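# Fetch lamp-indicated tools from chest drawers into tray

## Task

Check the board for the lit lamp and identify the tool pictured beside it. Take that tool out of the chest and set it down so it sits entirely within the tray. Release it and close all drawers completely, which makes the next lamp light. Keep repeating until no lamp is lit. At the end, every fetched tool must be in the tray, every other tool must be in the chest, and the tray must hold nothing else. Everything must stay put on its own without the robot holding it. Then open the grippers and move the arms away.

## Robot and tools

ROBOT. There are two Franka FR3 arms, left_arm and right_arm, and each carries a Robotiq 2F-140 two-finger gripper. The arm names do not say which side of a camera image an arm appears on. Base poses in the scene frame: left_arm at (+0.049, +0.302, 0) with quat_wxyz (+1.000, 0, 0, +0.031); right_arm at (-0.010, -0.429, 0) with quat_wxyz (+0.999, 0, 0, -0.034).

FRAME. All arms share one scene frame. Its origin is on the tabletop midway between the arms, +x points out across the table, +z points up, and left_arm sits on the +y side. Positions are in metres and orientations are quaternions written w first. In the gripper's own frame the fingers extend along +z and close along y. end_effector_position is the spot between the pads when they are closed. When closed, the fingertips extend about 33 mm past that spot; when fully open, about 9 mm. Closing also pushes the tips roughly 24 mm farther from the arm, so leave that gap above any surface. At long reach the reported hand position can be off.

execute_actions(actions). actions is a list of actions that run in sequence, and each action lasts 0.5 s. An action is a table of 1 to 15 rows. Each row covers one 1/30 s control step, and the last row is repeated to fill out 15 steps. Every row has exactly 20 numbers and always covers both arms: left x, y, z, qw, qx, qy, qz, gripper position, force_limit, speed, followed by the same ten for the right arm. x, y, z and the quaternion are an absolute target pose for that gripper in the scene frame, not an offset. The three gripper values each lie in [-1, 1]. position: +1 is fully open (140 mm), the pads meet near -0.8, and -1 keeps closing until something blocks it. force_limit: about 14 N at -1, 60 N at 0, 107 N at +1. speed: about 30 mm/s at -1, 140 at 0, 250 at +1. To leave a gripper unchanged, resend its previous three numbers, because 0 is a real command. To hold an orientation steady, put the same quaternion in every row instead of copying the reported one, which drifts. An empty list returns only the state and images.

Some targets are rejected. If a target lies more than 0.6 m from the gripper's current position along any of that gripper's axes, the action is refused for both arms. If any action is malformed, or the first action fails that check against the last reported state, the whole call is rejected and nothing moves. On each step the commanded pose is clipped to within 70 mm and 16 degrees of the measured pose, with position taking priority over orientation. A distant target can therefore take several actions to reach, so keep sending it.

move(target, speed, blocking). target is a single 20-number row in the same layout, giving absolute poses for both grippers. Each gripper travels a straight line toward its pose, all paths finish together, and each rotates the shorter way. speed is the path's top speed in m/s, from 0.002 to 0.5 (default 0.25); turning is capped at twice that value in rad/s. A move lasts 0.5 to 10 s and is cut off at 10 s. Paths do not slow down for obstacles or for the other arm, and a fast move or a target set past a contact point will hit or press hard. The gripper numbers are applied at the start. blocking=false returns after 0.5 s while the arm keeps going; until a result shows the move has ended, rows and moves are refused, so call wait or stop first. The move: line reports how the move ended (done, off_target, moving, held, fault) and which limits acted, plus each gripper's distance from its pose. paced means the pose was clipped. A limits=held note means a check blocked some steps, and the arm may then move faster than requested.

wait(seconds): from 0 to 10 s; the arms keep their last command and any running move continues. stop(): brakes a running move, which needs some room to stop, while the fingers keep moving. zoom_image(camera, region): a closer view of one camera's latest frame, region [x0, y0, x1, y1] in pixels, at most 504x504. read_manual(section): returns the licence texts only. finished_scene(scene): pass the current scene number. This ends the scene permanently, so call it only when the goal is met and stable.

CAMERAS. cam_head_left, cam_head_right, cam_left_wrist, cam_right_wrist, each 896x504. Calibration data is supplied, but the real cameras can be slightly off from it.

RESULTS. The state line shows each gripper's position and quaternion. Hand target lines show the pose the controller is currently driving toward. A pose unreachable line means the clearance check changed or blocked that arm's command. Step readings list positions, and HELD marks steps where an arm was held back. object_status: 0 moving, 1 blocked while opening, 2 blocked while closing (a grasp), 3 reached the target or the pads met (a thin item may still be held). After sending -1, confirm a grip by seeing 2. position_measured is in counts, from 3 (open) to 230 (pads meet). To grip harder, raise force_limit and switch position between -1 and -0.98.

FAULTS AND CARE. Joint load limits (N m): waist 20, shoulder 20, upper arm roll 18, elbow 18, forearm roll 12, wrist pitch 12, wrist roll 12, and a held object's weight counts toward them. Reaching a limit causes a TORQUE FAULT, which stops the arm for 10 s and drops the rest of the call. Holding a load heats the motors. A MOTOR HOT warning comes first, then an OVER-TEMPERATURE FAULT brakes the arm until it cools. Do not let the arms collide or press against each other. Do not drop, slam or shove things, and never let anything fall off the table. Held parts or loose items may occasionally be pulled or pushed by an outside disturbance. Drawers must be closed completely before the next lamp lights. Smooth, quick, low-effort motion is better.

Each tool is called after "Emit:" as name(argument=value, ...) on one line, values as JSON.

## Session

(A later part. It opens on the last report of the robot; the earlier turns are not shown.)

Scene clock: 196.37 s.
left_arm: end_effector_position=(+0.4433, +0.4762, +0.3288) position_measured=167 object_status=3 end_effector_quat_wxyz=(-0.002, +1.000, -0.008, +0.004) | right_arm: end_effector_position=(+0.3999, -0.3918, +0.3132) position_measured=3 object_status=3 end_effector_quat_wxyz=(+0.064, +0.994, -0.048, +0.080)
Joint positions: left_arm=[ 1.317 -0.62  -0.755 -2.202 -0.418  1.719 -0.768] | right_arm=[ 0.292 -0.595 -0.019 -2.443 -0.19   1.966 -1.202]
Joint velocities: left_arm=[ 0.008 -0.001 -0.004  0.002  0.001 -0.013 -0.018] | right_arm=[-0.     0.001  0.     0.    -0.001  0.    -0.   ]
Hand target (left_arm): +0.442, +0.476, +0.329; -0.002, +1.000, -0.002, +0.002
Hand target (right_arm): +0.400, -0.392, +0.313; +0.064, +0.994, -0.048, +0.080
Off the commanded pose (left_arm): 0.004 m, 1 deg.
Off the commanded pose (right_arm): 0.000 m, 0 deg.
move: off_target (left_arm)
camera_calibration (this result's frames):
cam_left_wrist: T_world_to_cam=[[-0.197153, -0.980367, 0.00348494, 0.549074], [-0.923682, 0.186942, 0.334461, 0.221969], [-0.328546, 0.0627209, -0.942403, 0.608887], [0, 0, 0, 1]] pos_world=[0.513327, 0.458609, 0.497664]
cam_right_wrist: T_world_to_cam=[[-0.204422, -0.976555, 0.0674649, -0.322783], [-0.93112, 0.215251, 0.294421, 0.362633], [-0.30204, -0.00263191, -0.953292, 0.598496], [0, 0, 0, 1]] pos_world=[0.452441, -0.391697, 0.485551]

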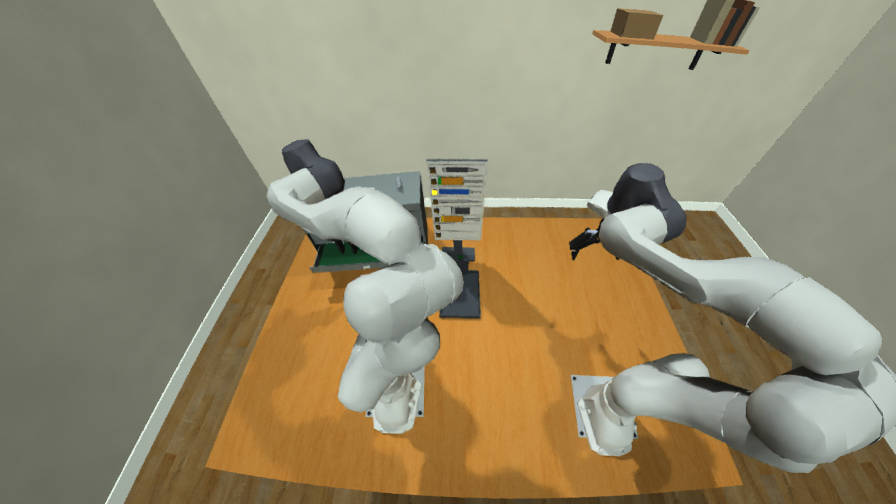

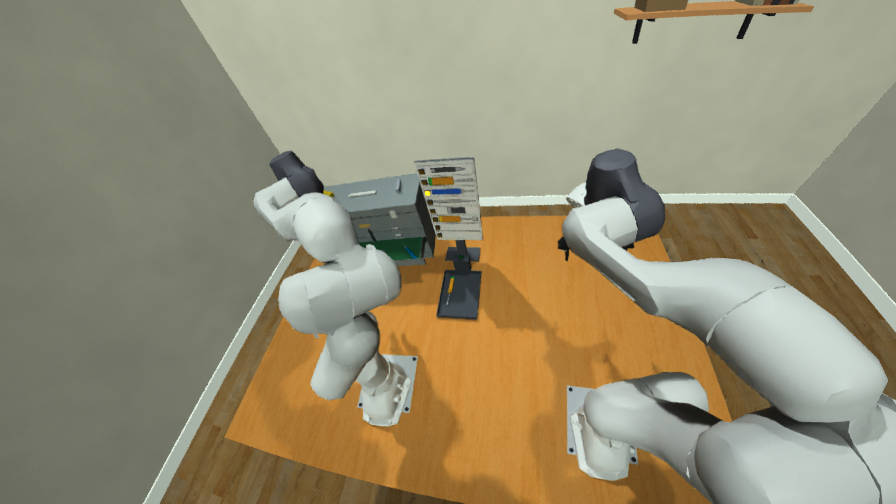

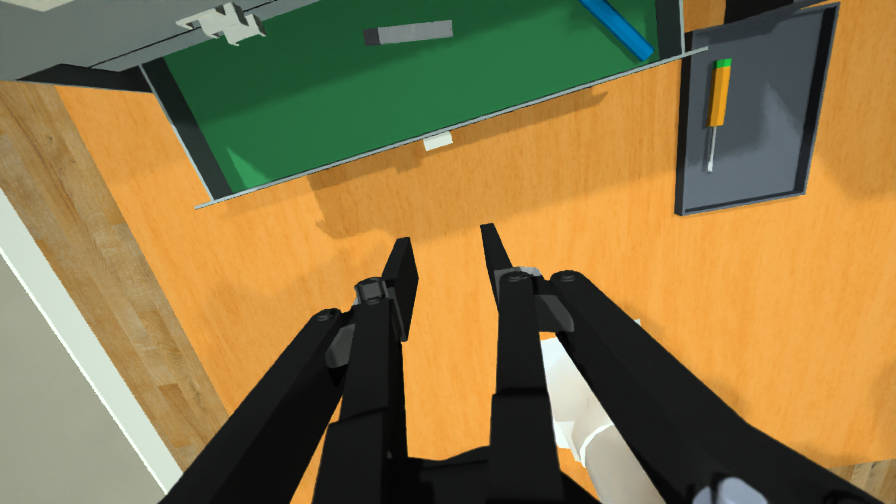

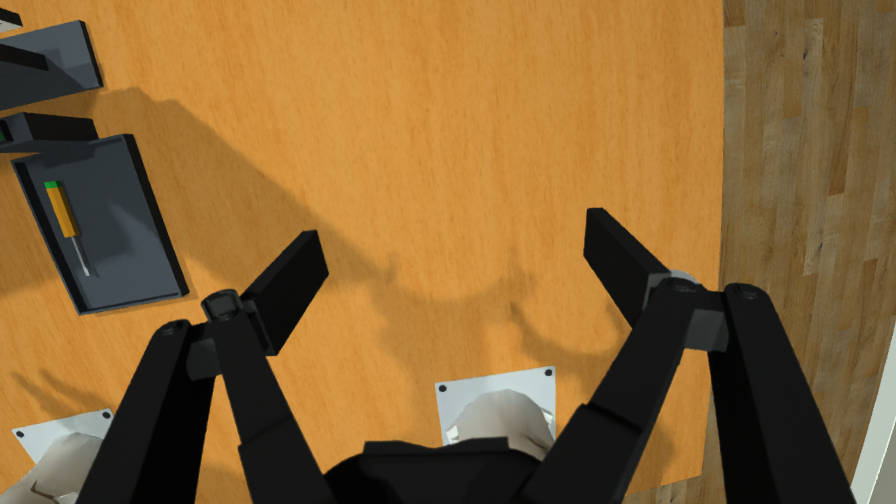

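Emit:
move(target=[0.565,0.283,0.24,0,0.367,-0.93,0,-0.3,0,0,0.4,-0.392,0.313,0.064,0.994,-0.048,0.08,1,0,0], speed=0.15)

Scene clock: 205.37 s.
left_arm: end_effector_position=(+0.5635, +0.2788, +0.2410) position_measured=167 object_status=3 end_effector_quat_wxyz=(+0.001, -0.374, +0.927, -0.008) | right_arm: end_effector_position=(+0.3999, -0.3918, +0.3132) position_measured=3 object_status=3 end_effector_quat_wxyz=(+0.064, +0.994, -0.048, +0.080)
Joint positions: left_arm=[ 0.557 -0.15  -0.632 -2.153 -0.115  2.038  0.848] | right_arm=[ 0.292 -0.595 -0.019 -2.443 -0.19   1.966 -1.202]
Joint velocities: left_arm=[ 0.001 -0.     0.001  0.    -0.     0.001  0.031] | right_arm=[-0.    -0.002 -0.     0.001 -0.001  0.    -0.001]
Hand target (left_arm): +0.565, +0.279, +0.241; +0.003, -0.366, +0.930, -0.008
Hand target (right_arm): +0.400, -0.392, +0.313; +0.064, +0.994, -0.048, +0.080
Off the commanded pose (left_arm): 0.005 m, 1 deg.
Off the commanded pose (right_arm): 0.000 m, 0 deg.
move: off_target (left_arm)
camera_calibration (this result's frames):
cam_left_wrist: T_world_to_cam=[[-0.551834, 0.833923, -0.00715121, 0.0761665], [0.782622, 0.520811, 0.340967, -0.65693], [0.288065, 0.182561, -0.940048, 0.196501], [0, 0, 0, 1]] pos_world=[0.499554, 0.242746, 0.409256]
cam_right_wrist: T_world_to_cam=[[-0.204422, -0.976555, 0.0674648, -0.322783], [-0.931119, 0.215251, 0.294421, 0.362633], [-0.30204, -0.00263163, -0.953292, 0.598496], [0, 0, 0, 1]] pos_world=[0.452441, -0.391698, 0.485551]

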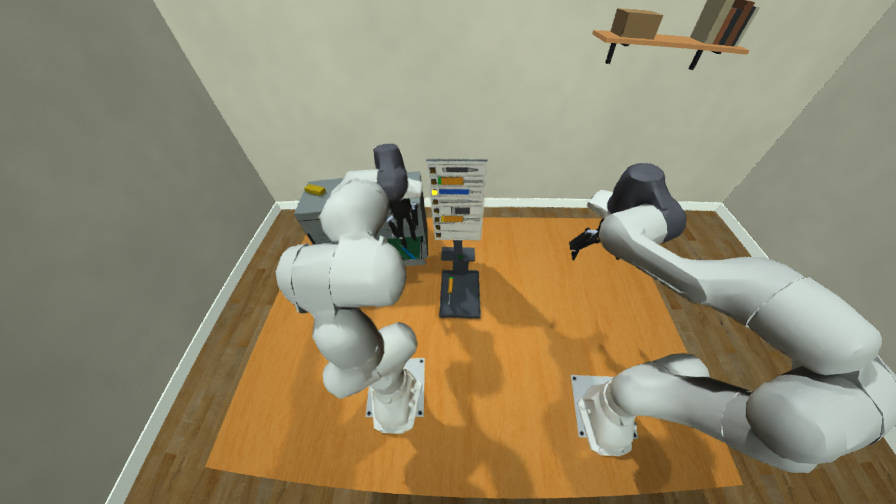

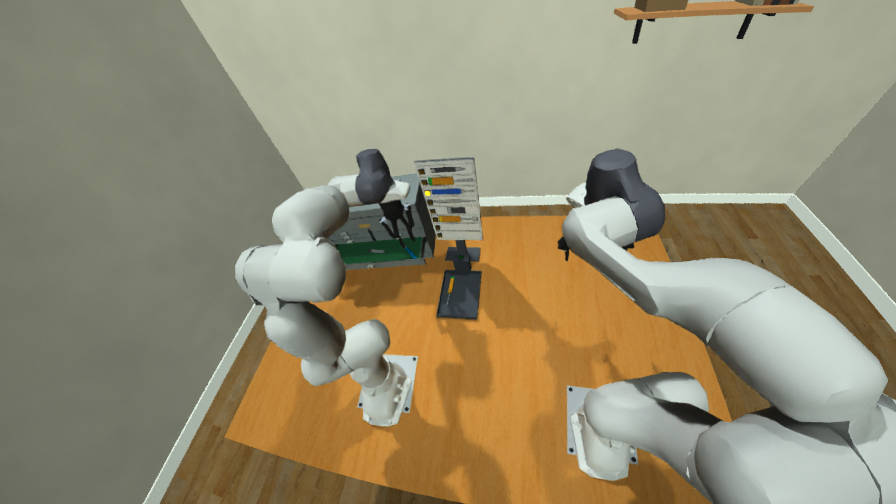

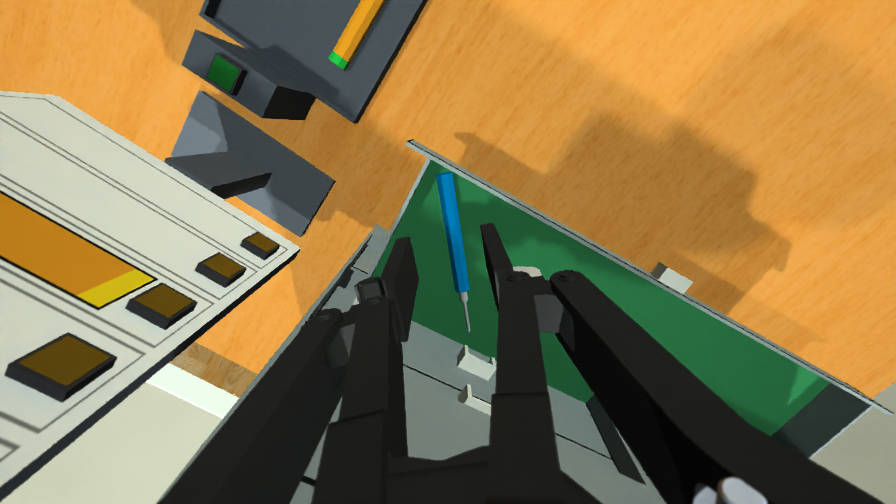

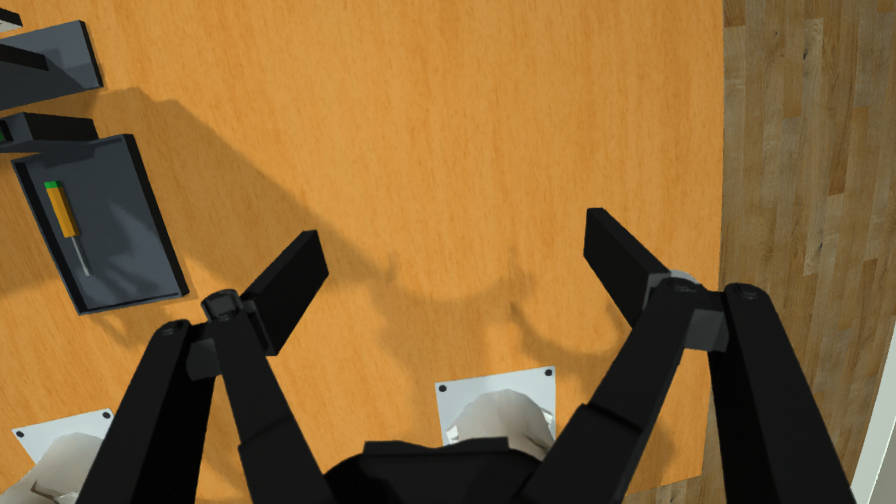

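Emit:
move(target=[0.568,0.296,0.19,0,0.367,-0.93,0,-0.3,0,0,0.4,-0.392,0.313,0.064,0.994,-0.048,0.08,1,0,0], speed=0.06)

Emit:
move(target=[0.568,0.296,0.141,0,0.367,-0.93,0,-0.3,0,0,0.4,-0.392,0.313,0.064,0.994,-0.048,0.08,1,0,0], speed=0.05)

Emit:
move(target=[0.568,0.296,0.141,0,0.367,-0.93,0,-1,0,0,0.4,-0.392,0.313,0.064,0.994,-0.048,0.08,1,0,0])

Scene clock: 206.97 s.
left_arm: end_effector_position=(+0.5680, +0.2936, +0.1912) position_measured=167 object_status=3 end_effector_quat_wxyz=(-0.001, -0.363, +0.932, -0.001) | right_arm: end_effector_position=(+0.3999, -0.3918, +0.3132) position_measured=3 object_status=3 end_effector_quat_wxyz=(+0.064, +0.994, -0.048, +0.080)
Joint positions: left_arm=[ 0.562 -0.065 -0.632 -2.208 -0.05   2.153  0.848] | right_arm=[ 0.292 -0.595 -0.019 -2.443 -0.19   1.966 -1.202]
Joint velocities: left_arm=[ 0.    -0.001 -0.     0.     0.002  0.011 -0.005] | right_arm=[ 0.002  0.    -0.    -0.     0.001  0.     0.   ]
Hand target (left_arm): +0.569, +0.296, +0.190; -0.000, -0.367, +0.930, -0.000
Hand target (right_arm): +0.400, -0.392, +0.313; +0.064, +0.994, -0.048, +0.080
Off the commanded pose (left_arm): 0.003 m, 0 deg.
Off the commanded pose (right_arm): 0.000 m, 0 deg.
move: done
camera_calibration (this result's frames):
cam_left_wrist: T_world_to_cam=[[-0.532152, 0.846618, 0.00714698, 0.0483391], [0.797738, 0.498565, 0.339186, -0.652828], [0.283597, 0.1862, -0.940692, 0.147341], [0, 0, 0, 1]] pos_world=[0.504724, 0.257117, 0.359687]
cam_right_wrist: T_world_to_cam=[[-0.204421, -0.976555, 0.067465, -0.322783], [-0.93112, 0.21525, 0.294421, 0.362633], [-0.30204, -0.00263205, -0.953292, 0.598496], [0, 0, 0, 1]] pos_world=[0.452441, -0.391697, 0.485551]

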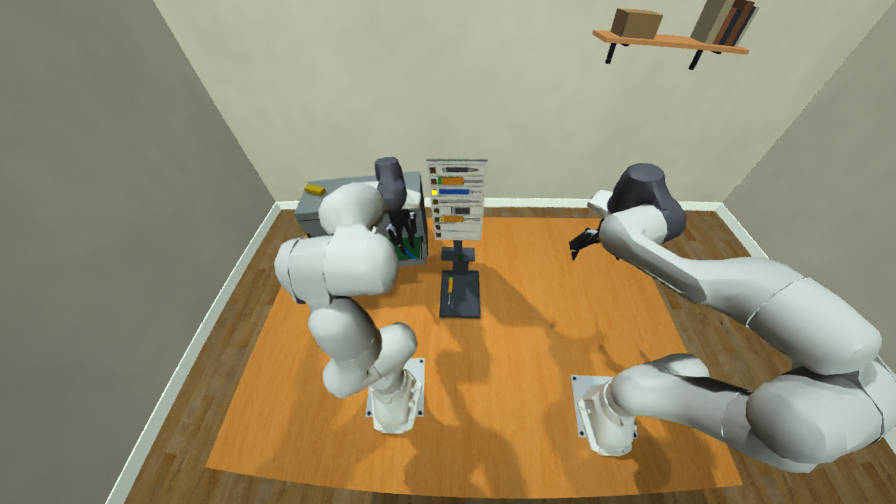

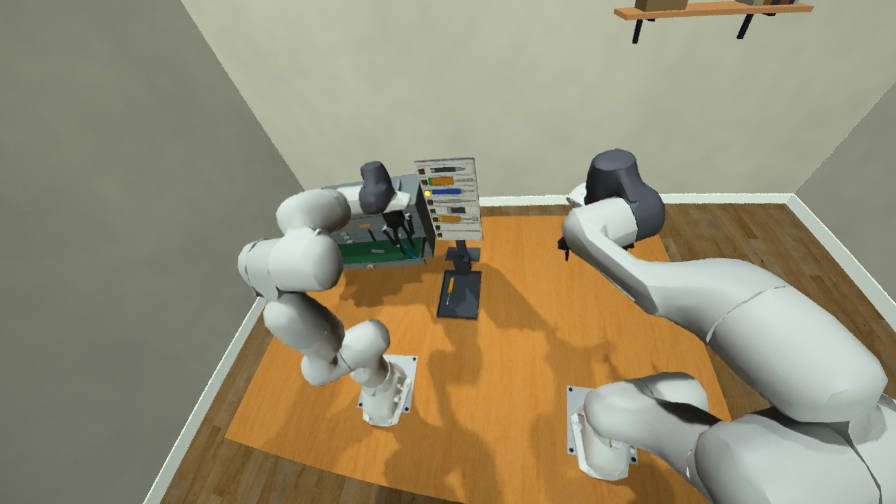

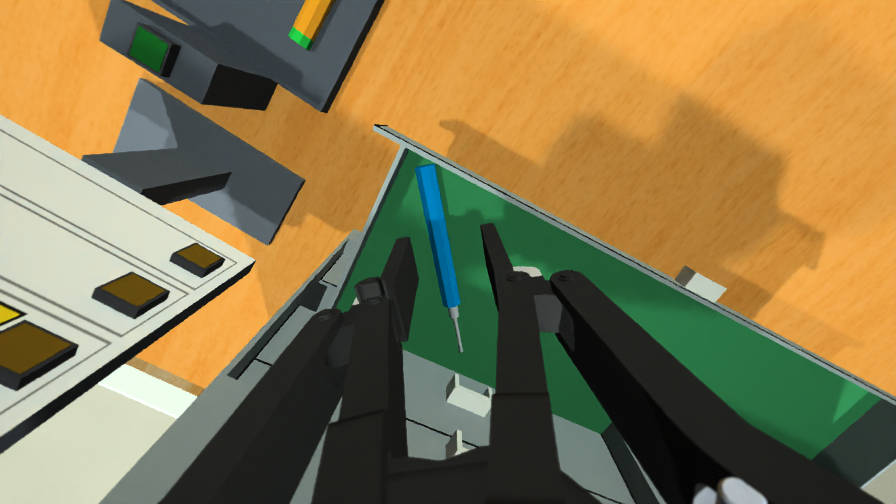

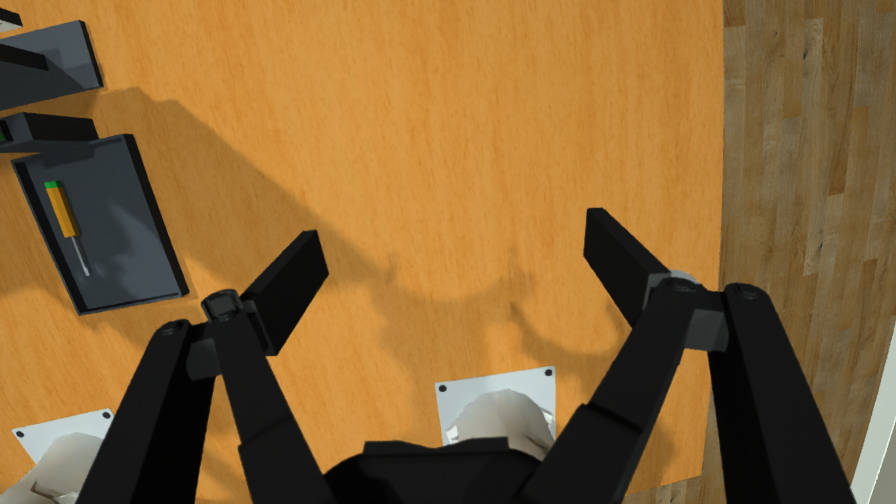

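Scene clock: 208.40 s.
left_arm: end_effector_position=(+0.5679, +0.2976, +0.1422) position_measured=167 object_status=3 end_effector_quat_wxyz=(-0.001, -0.366, +0.931, -0.001) | right_arm: end_effector_position=(+0.3999, -0.3918, +0.3132) position_measured=3 object_status=3 end_effector_quat_wxyz=(+0.064, +0.994, -0.048, +0.080)
Joint positions: left_arm=[ 0.561  0.015 -0.632 -2.267  0.007  2.278  0.809] | right_arm=[ 0.292 -0.595 -0.019 -2.443 -0.19   1.966 -1.202]
Joint velocities: left_arm=[-0.001 -0.     0.     0.001  0.001  0.012 -0.014] | right_arm=[ 0.    -0.    -0.001  0.001 -0.     0.     0.001]
Hand target (left_arm): +0.568, +0.296, +0.141; -0.000, -0.367, +0.930, -0.000
Hand target (right_arm): +0.400, -0.392, +0.313; +0.064, +0.994, -0.048, +0.080
Off the commanded pose (left_arm): 0.002 m, 0 deg.
Off the commanded pose (right_arm): 0.000 m, 0 deg.
move: done
camera_calibration (this result's frames):
cam_left_wrist: T_world_to_cam=[[-0.536331, 0.843977, 0.00715254, 0.0483632], [0.795333, 0.502546, 0.33896, -0.637969], [0.28248, 0.187483, -0.940774, 0.100737], [0, 0, 0, 1]] pos_world=[0.50488, 0.260905, 0.310671]
cam_right_wrist: T_world_to_cam=[[-0.204422, -0.976555, 0.0674649, -0.322783], [-0.93112, 0.215251, 0.294421, 0.362633], [-0.30204, -0.00263192, -0.953292, 0.598496], [0, 0, 0, 1]] pos_world=[0.452441, -0.391697, 0.485551]

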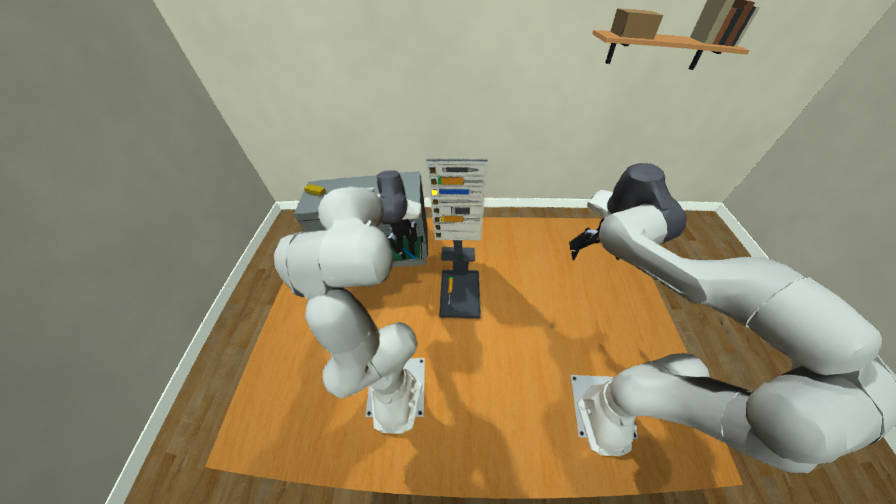

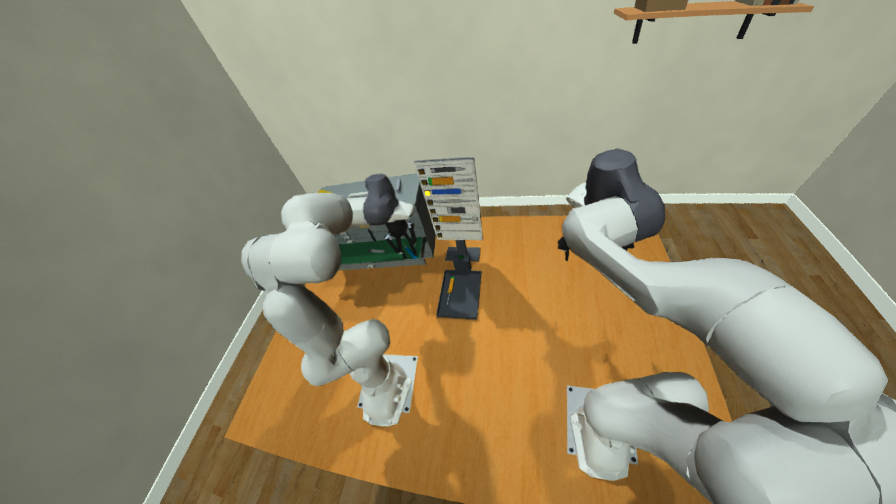

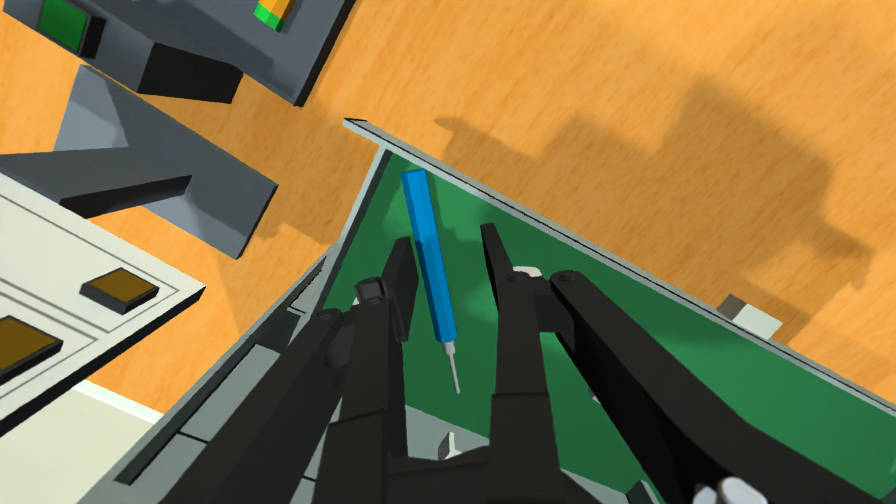

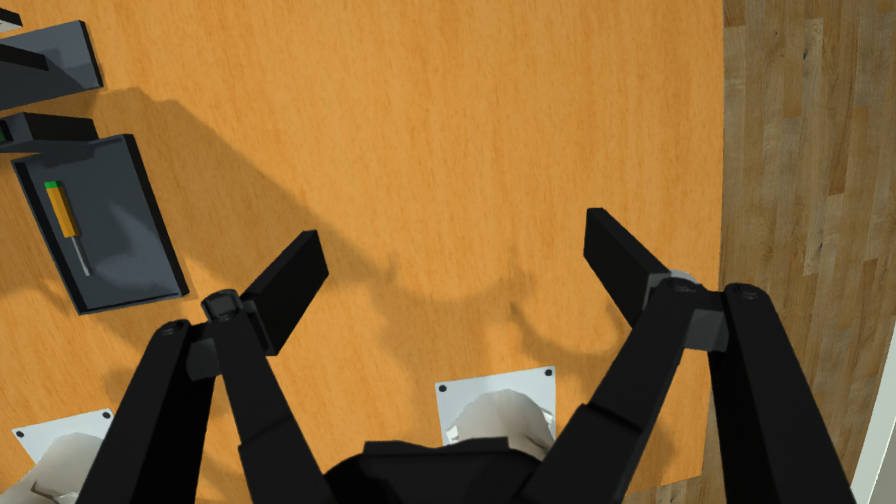

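Scene clock: 209.10 s.
left_arm: end_effector_position=(+0.5689, +0.2976, +0.1423) position_measured=216 object_status=2 end_effector_quat_wxyz=(+0.000, -0.367, +0.930, -0.002) | right_arm: end_effector_position=(+0.3999, -0.3918, +0.3132) position_measured=3 object_status=3 end_effector_quat_wxyz=(+0.064, +0.994, -0.048, +0.080)
Joint positions: left_arm=[ 0.561  0.015 -0.632 -2.268  0.007  2.281  0.805] | right_arm=[ 0.292 -0.595 -0.019 -2.443 -0.19   1.966 -1.202]
Joint velocities: left_arm=[-0.     0.001  0.    -0.    -0.     0.001 -0.004] | right_arm=[-0.001  0.001  0.001  0.001  0.002  0.    -0.001]
Hand target (left_arm): +0.568, +0.296, +0.141; -0.000, -0.367, +0.930, -0.000
Hand target (right_arm): +0.400, -0.392, +0.313; +0.064, +0.994, -0.048, +0.080
Off the commanded pose (left_arm): 0.002 m, 0 deg.
Off the commanded pose (right_arm): 0.000 m, 0 deg.
move: done
camera_calibration (this result's frames):
cam_left_wrist: T_world_to_cam=[[-0.539404, 0.842028, 0.00567534, 0.0514265], [0.792434, 0.505332, 0.341595, -0.638328], [0.284765, 0.188755, -0.93983, 0.0988181], [0, 0, 0, 1]] pos_world=[0.505432, 0.260613, 0.31063]
cam_right_wrist: T_world_to_cam=[[-0.204422, -0.976555, 0.0674648, -0.322783], [-0.931119, 0.215251, 0.294421, 0.362633], [-0.30204, -0.00263174, -0.953292, 0.598496], [0, 0, 0, 1]] pos_world=[0.452441, -0.391698, 0.485551]

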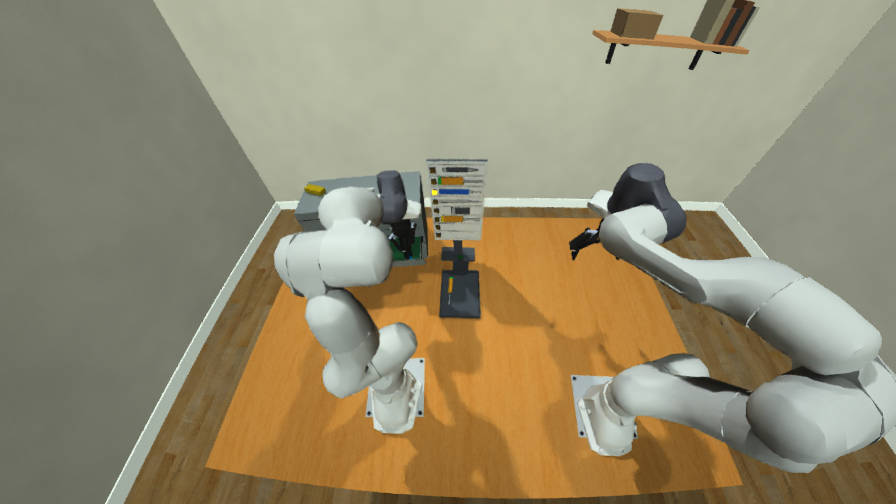

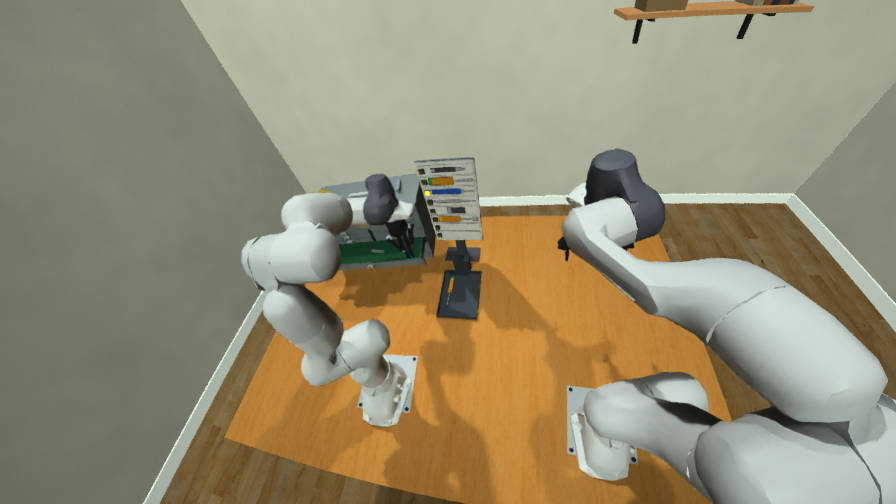

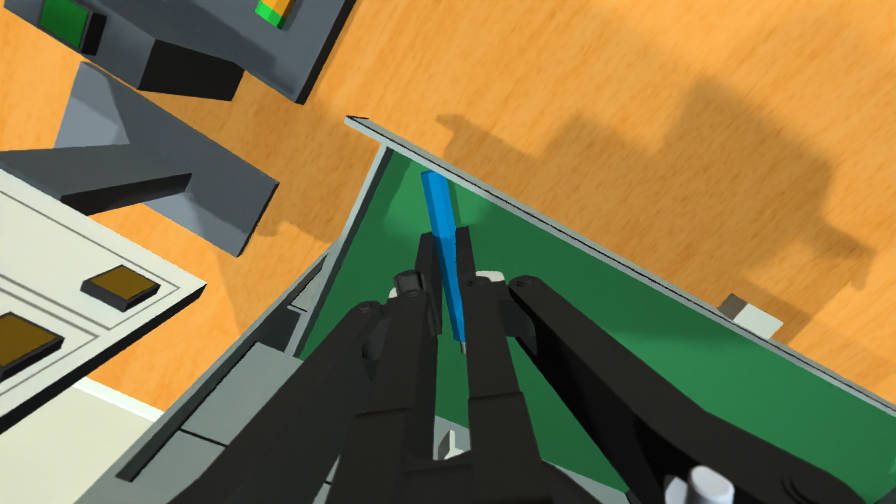

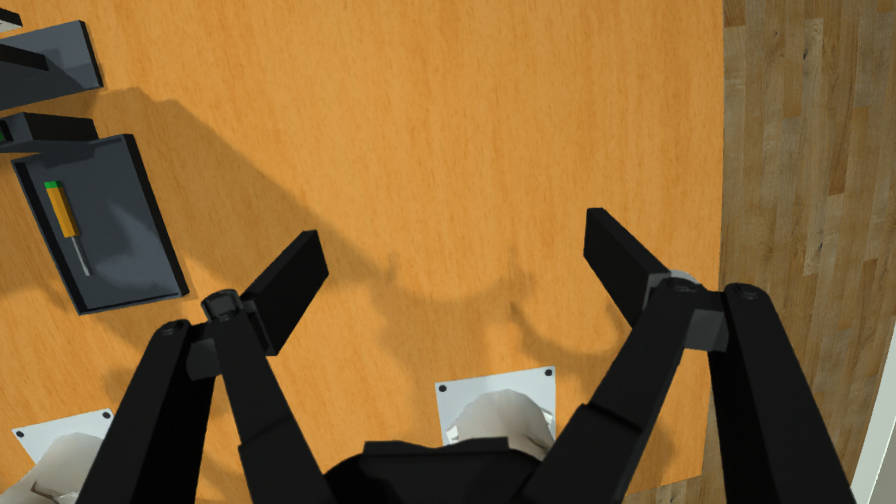

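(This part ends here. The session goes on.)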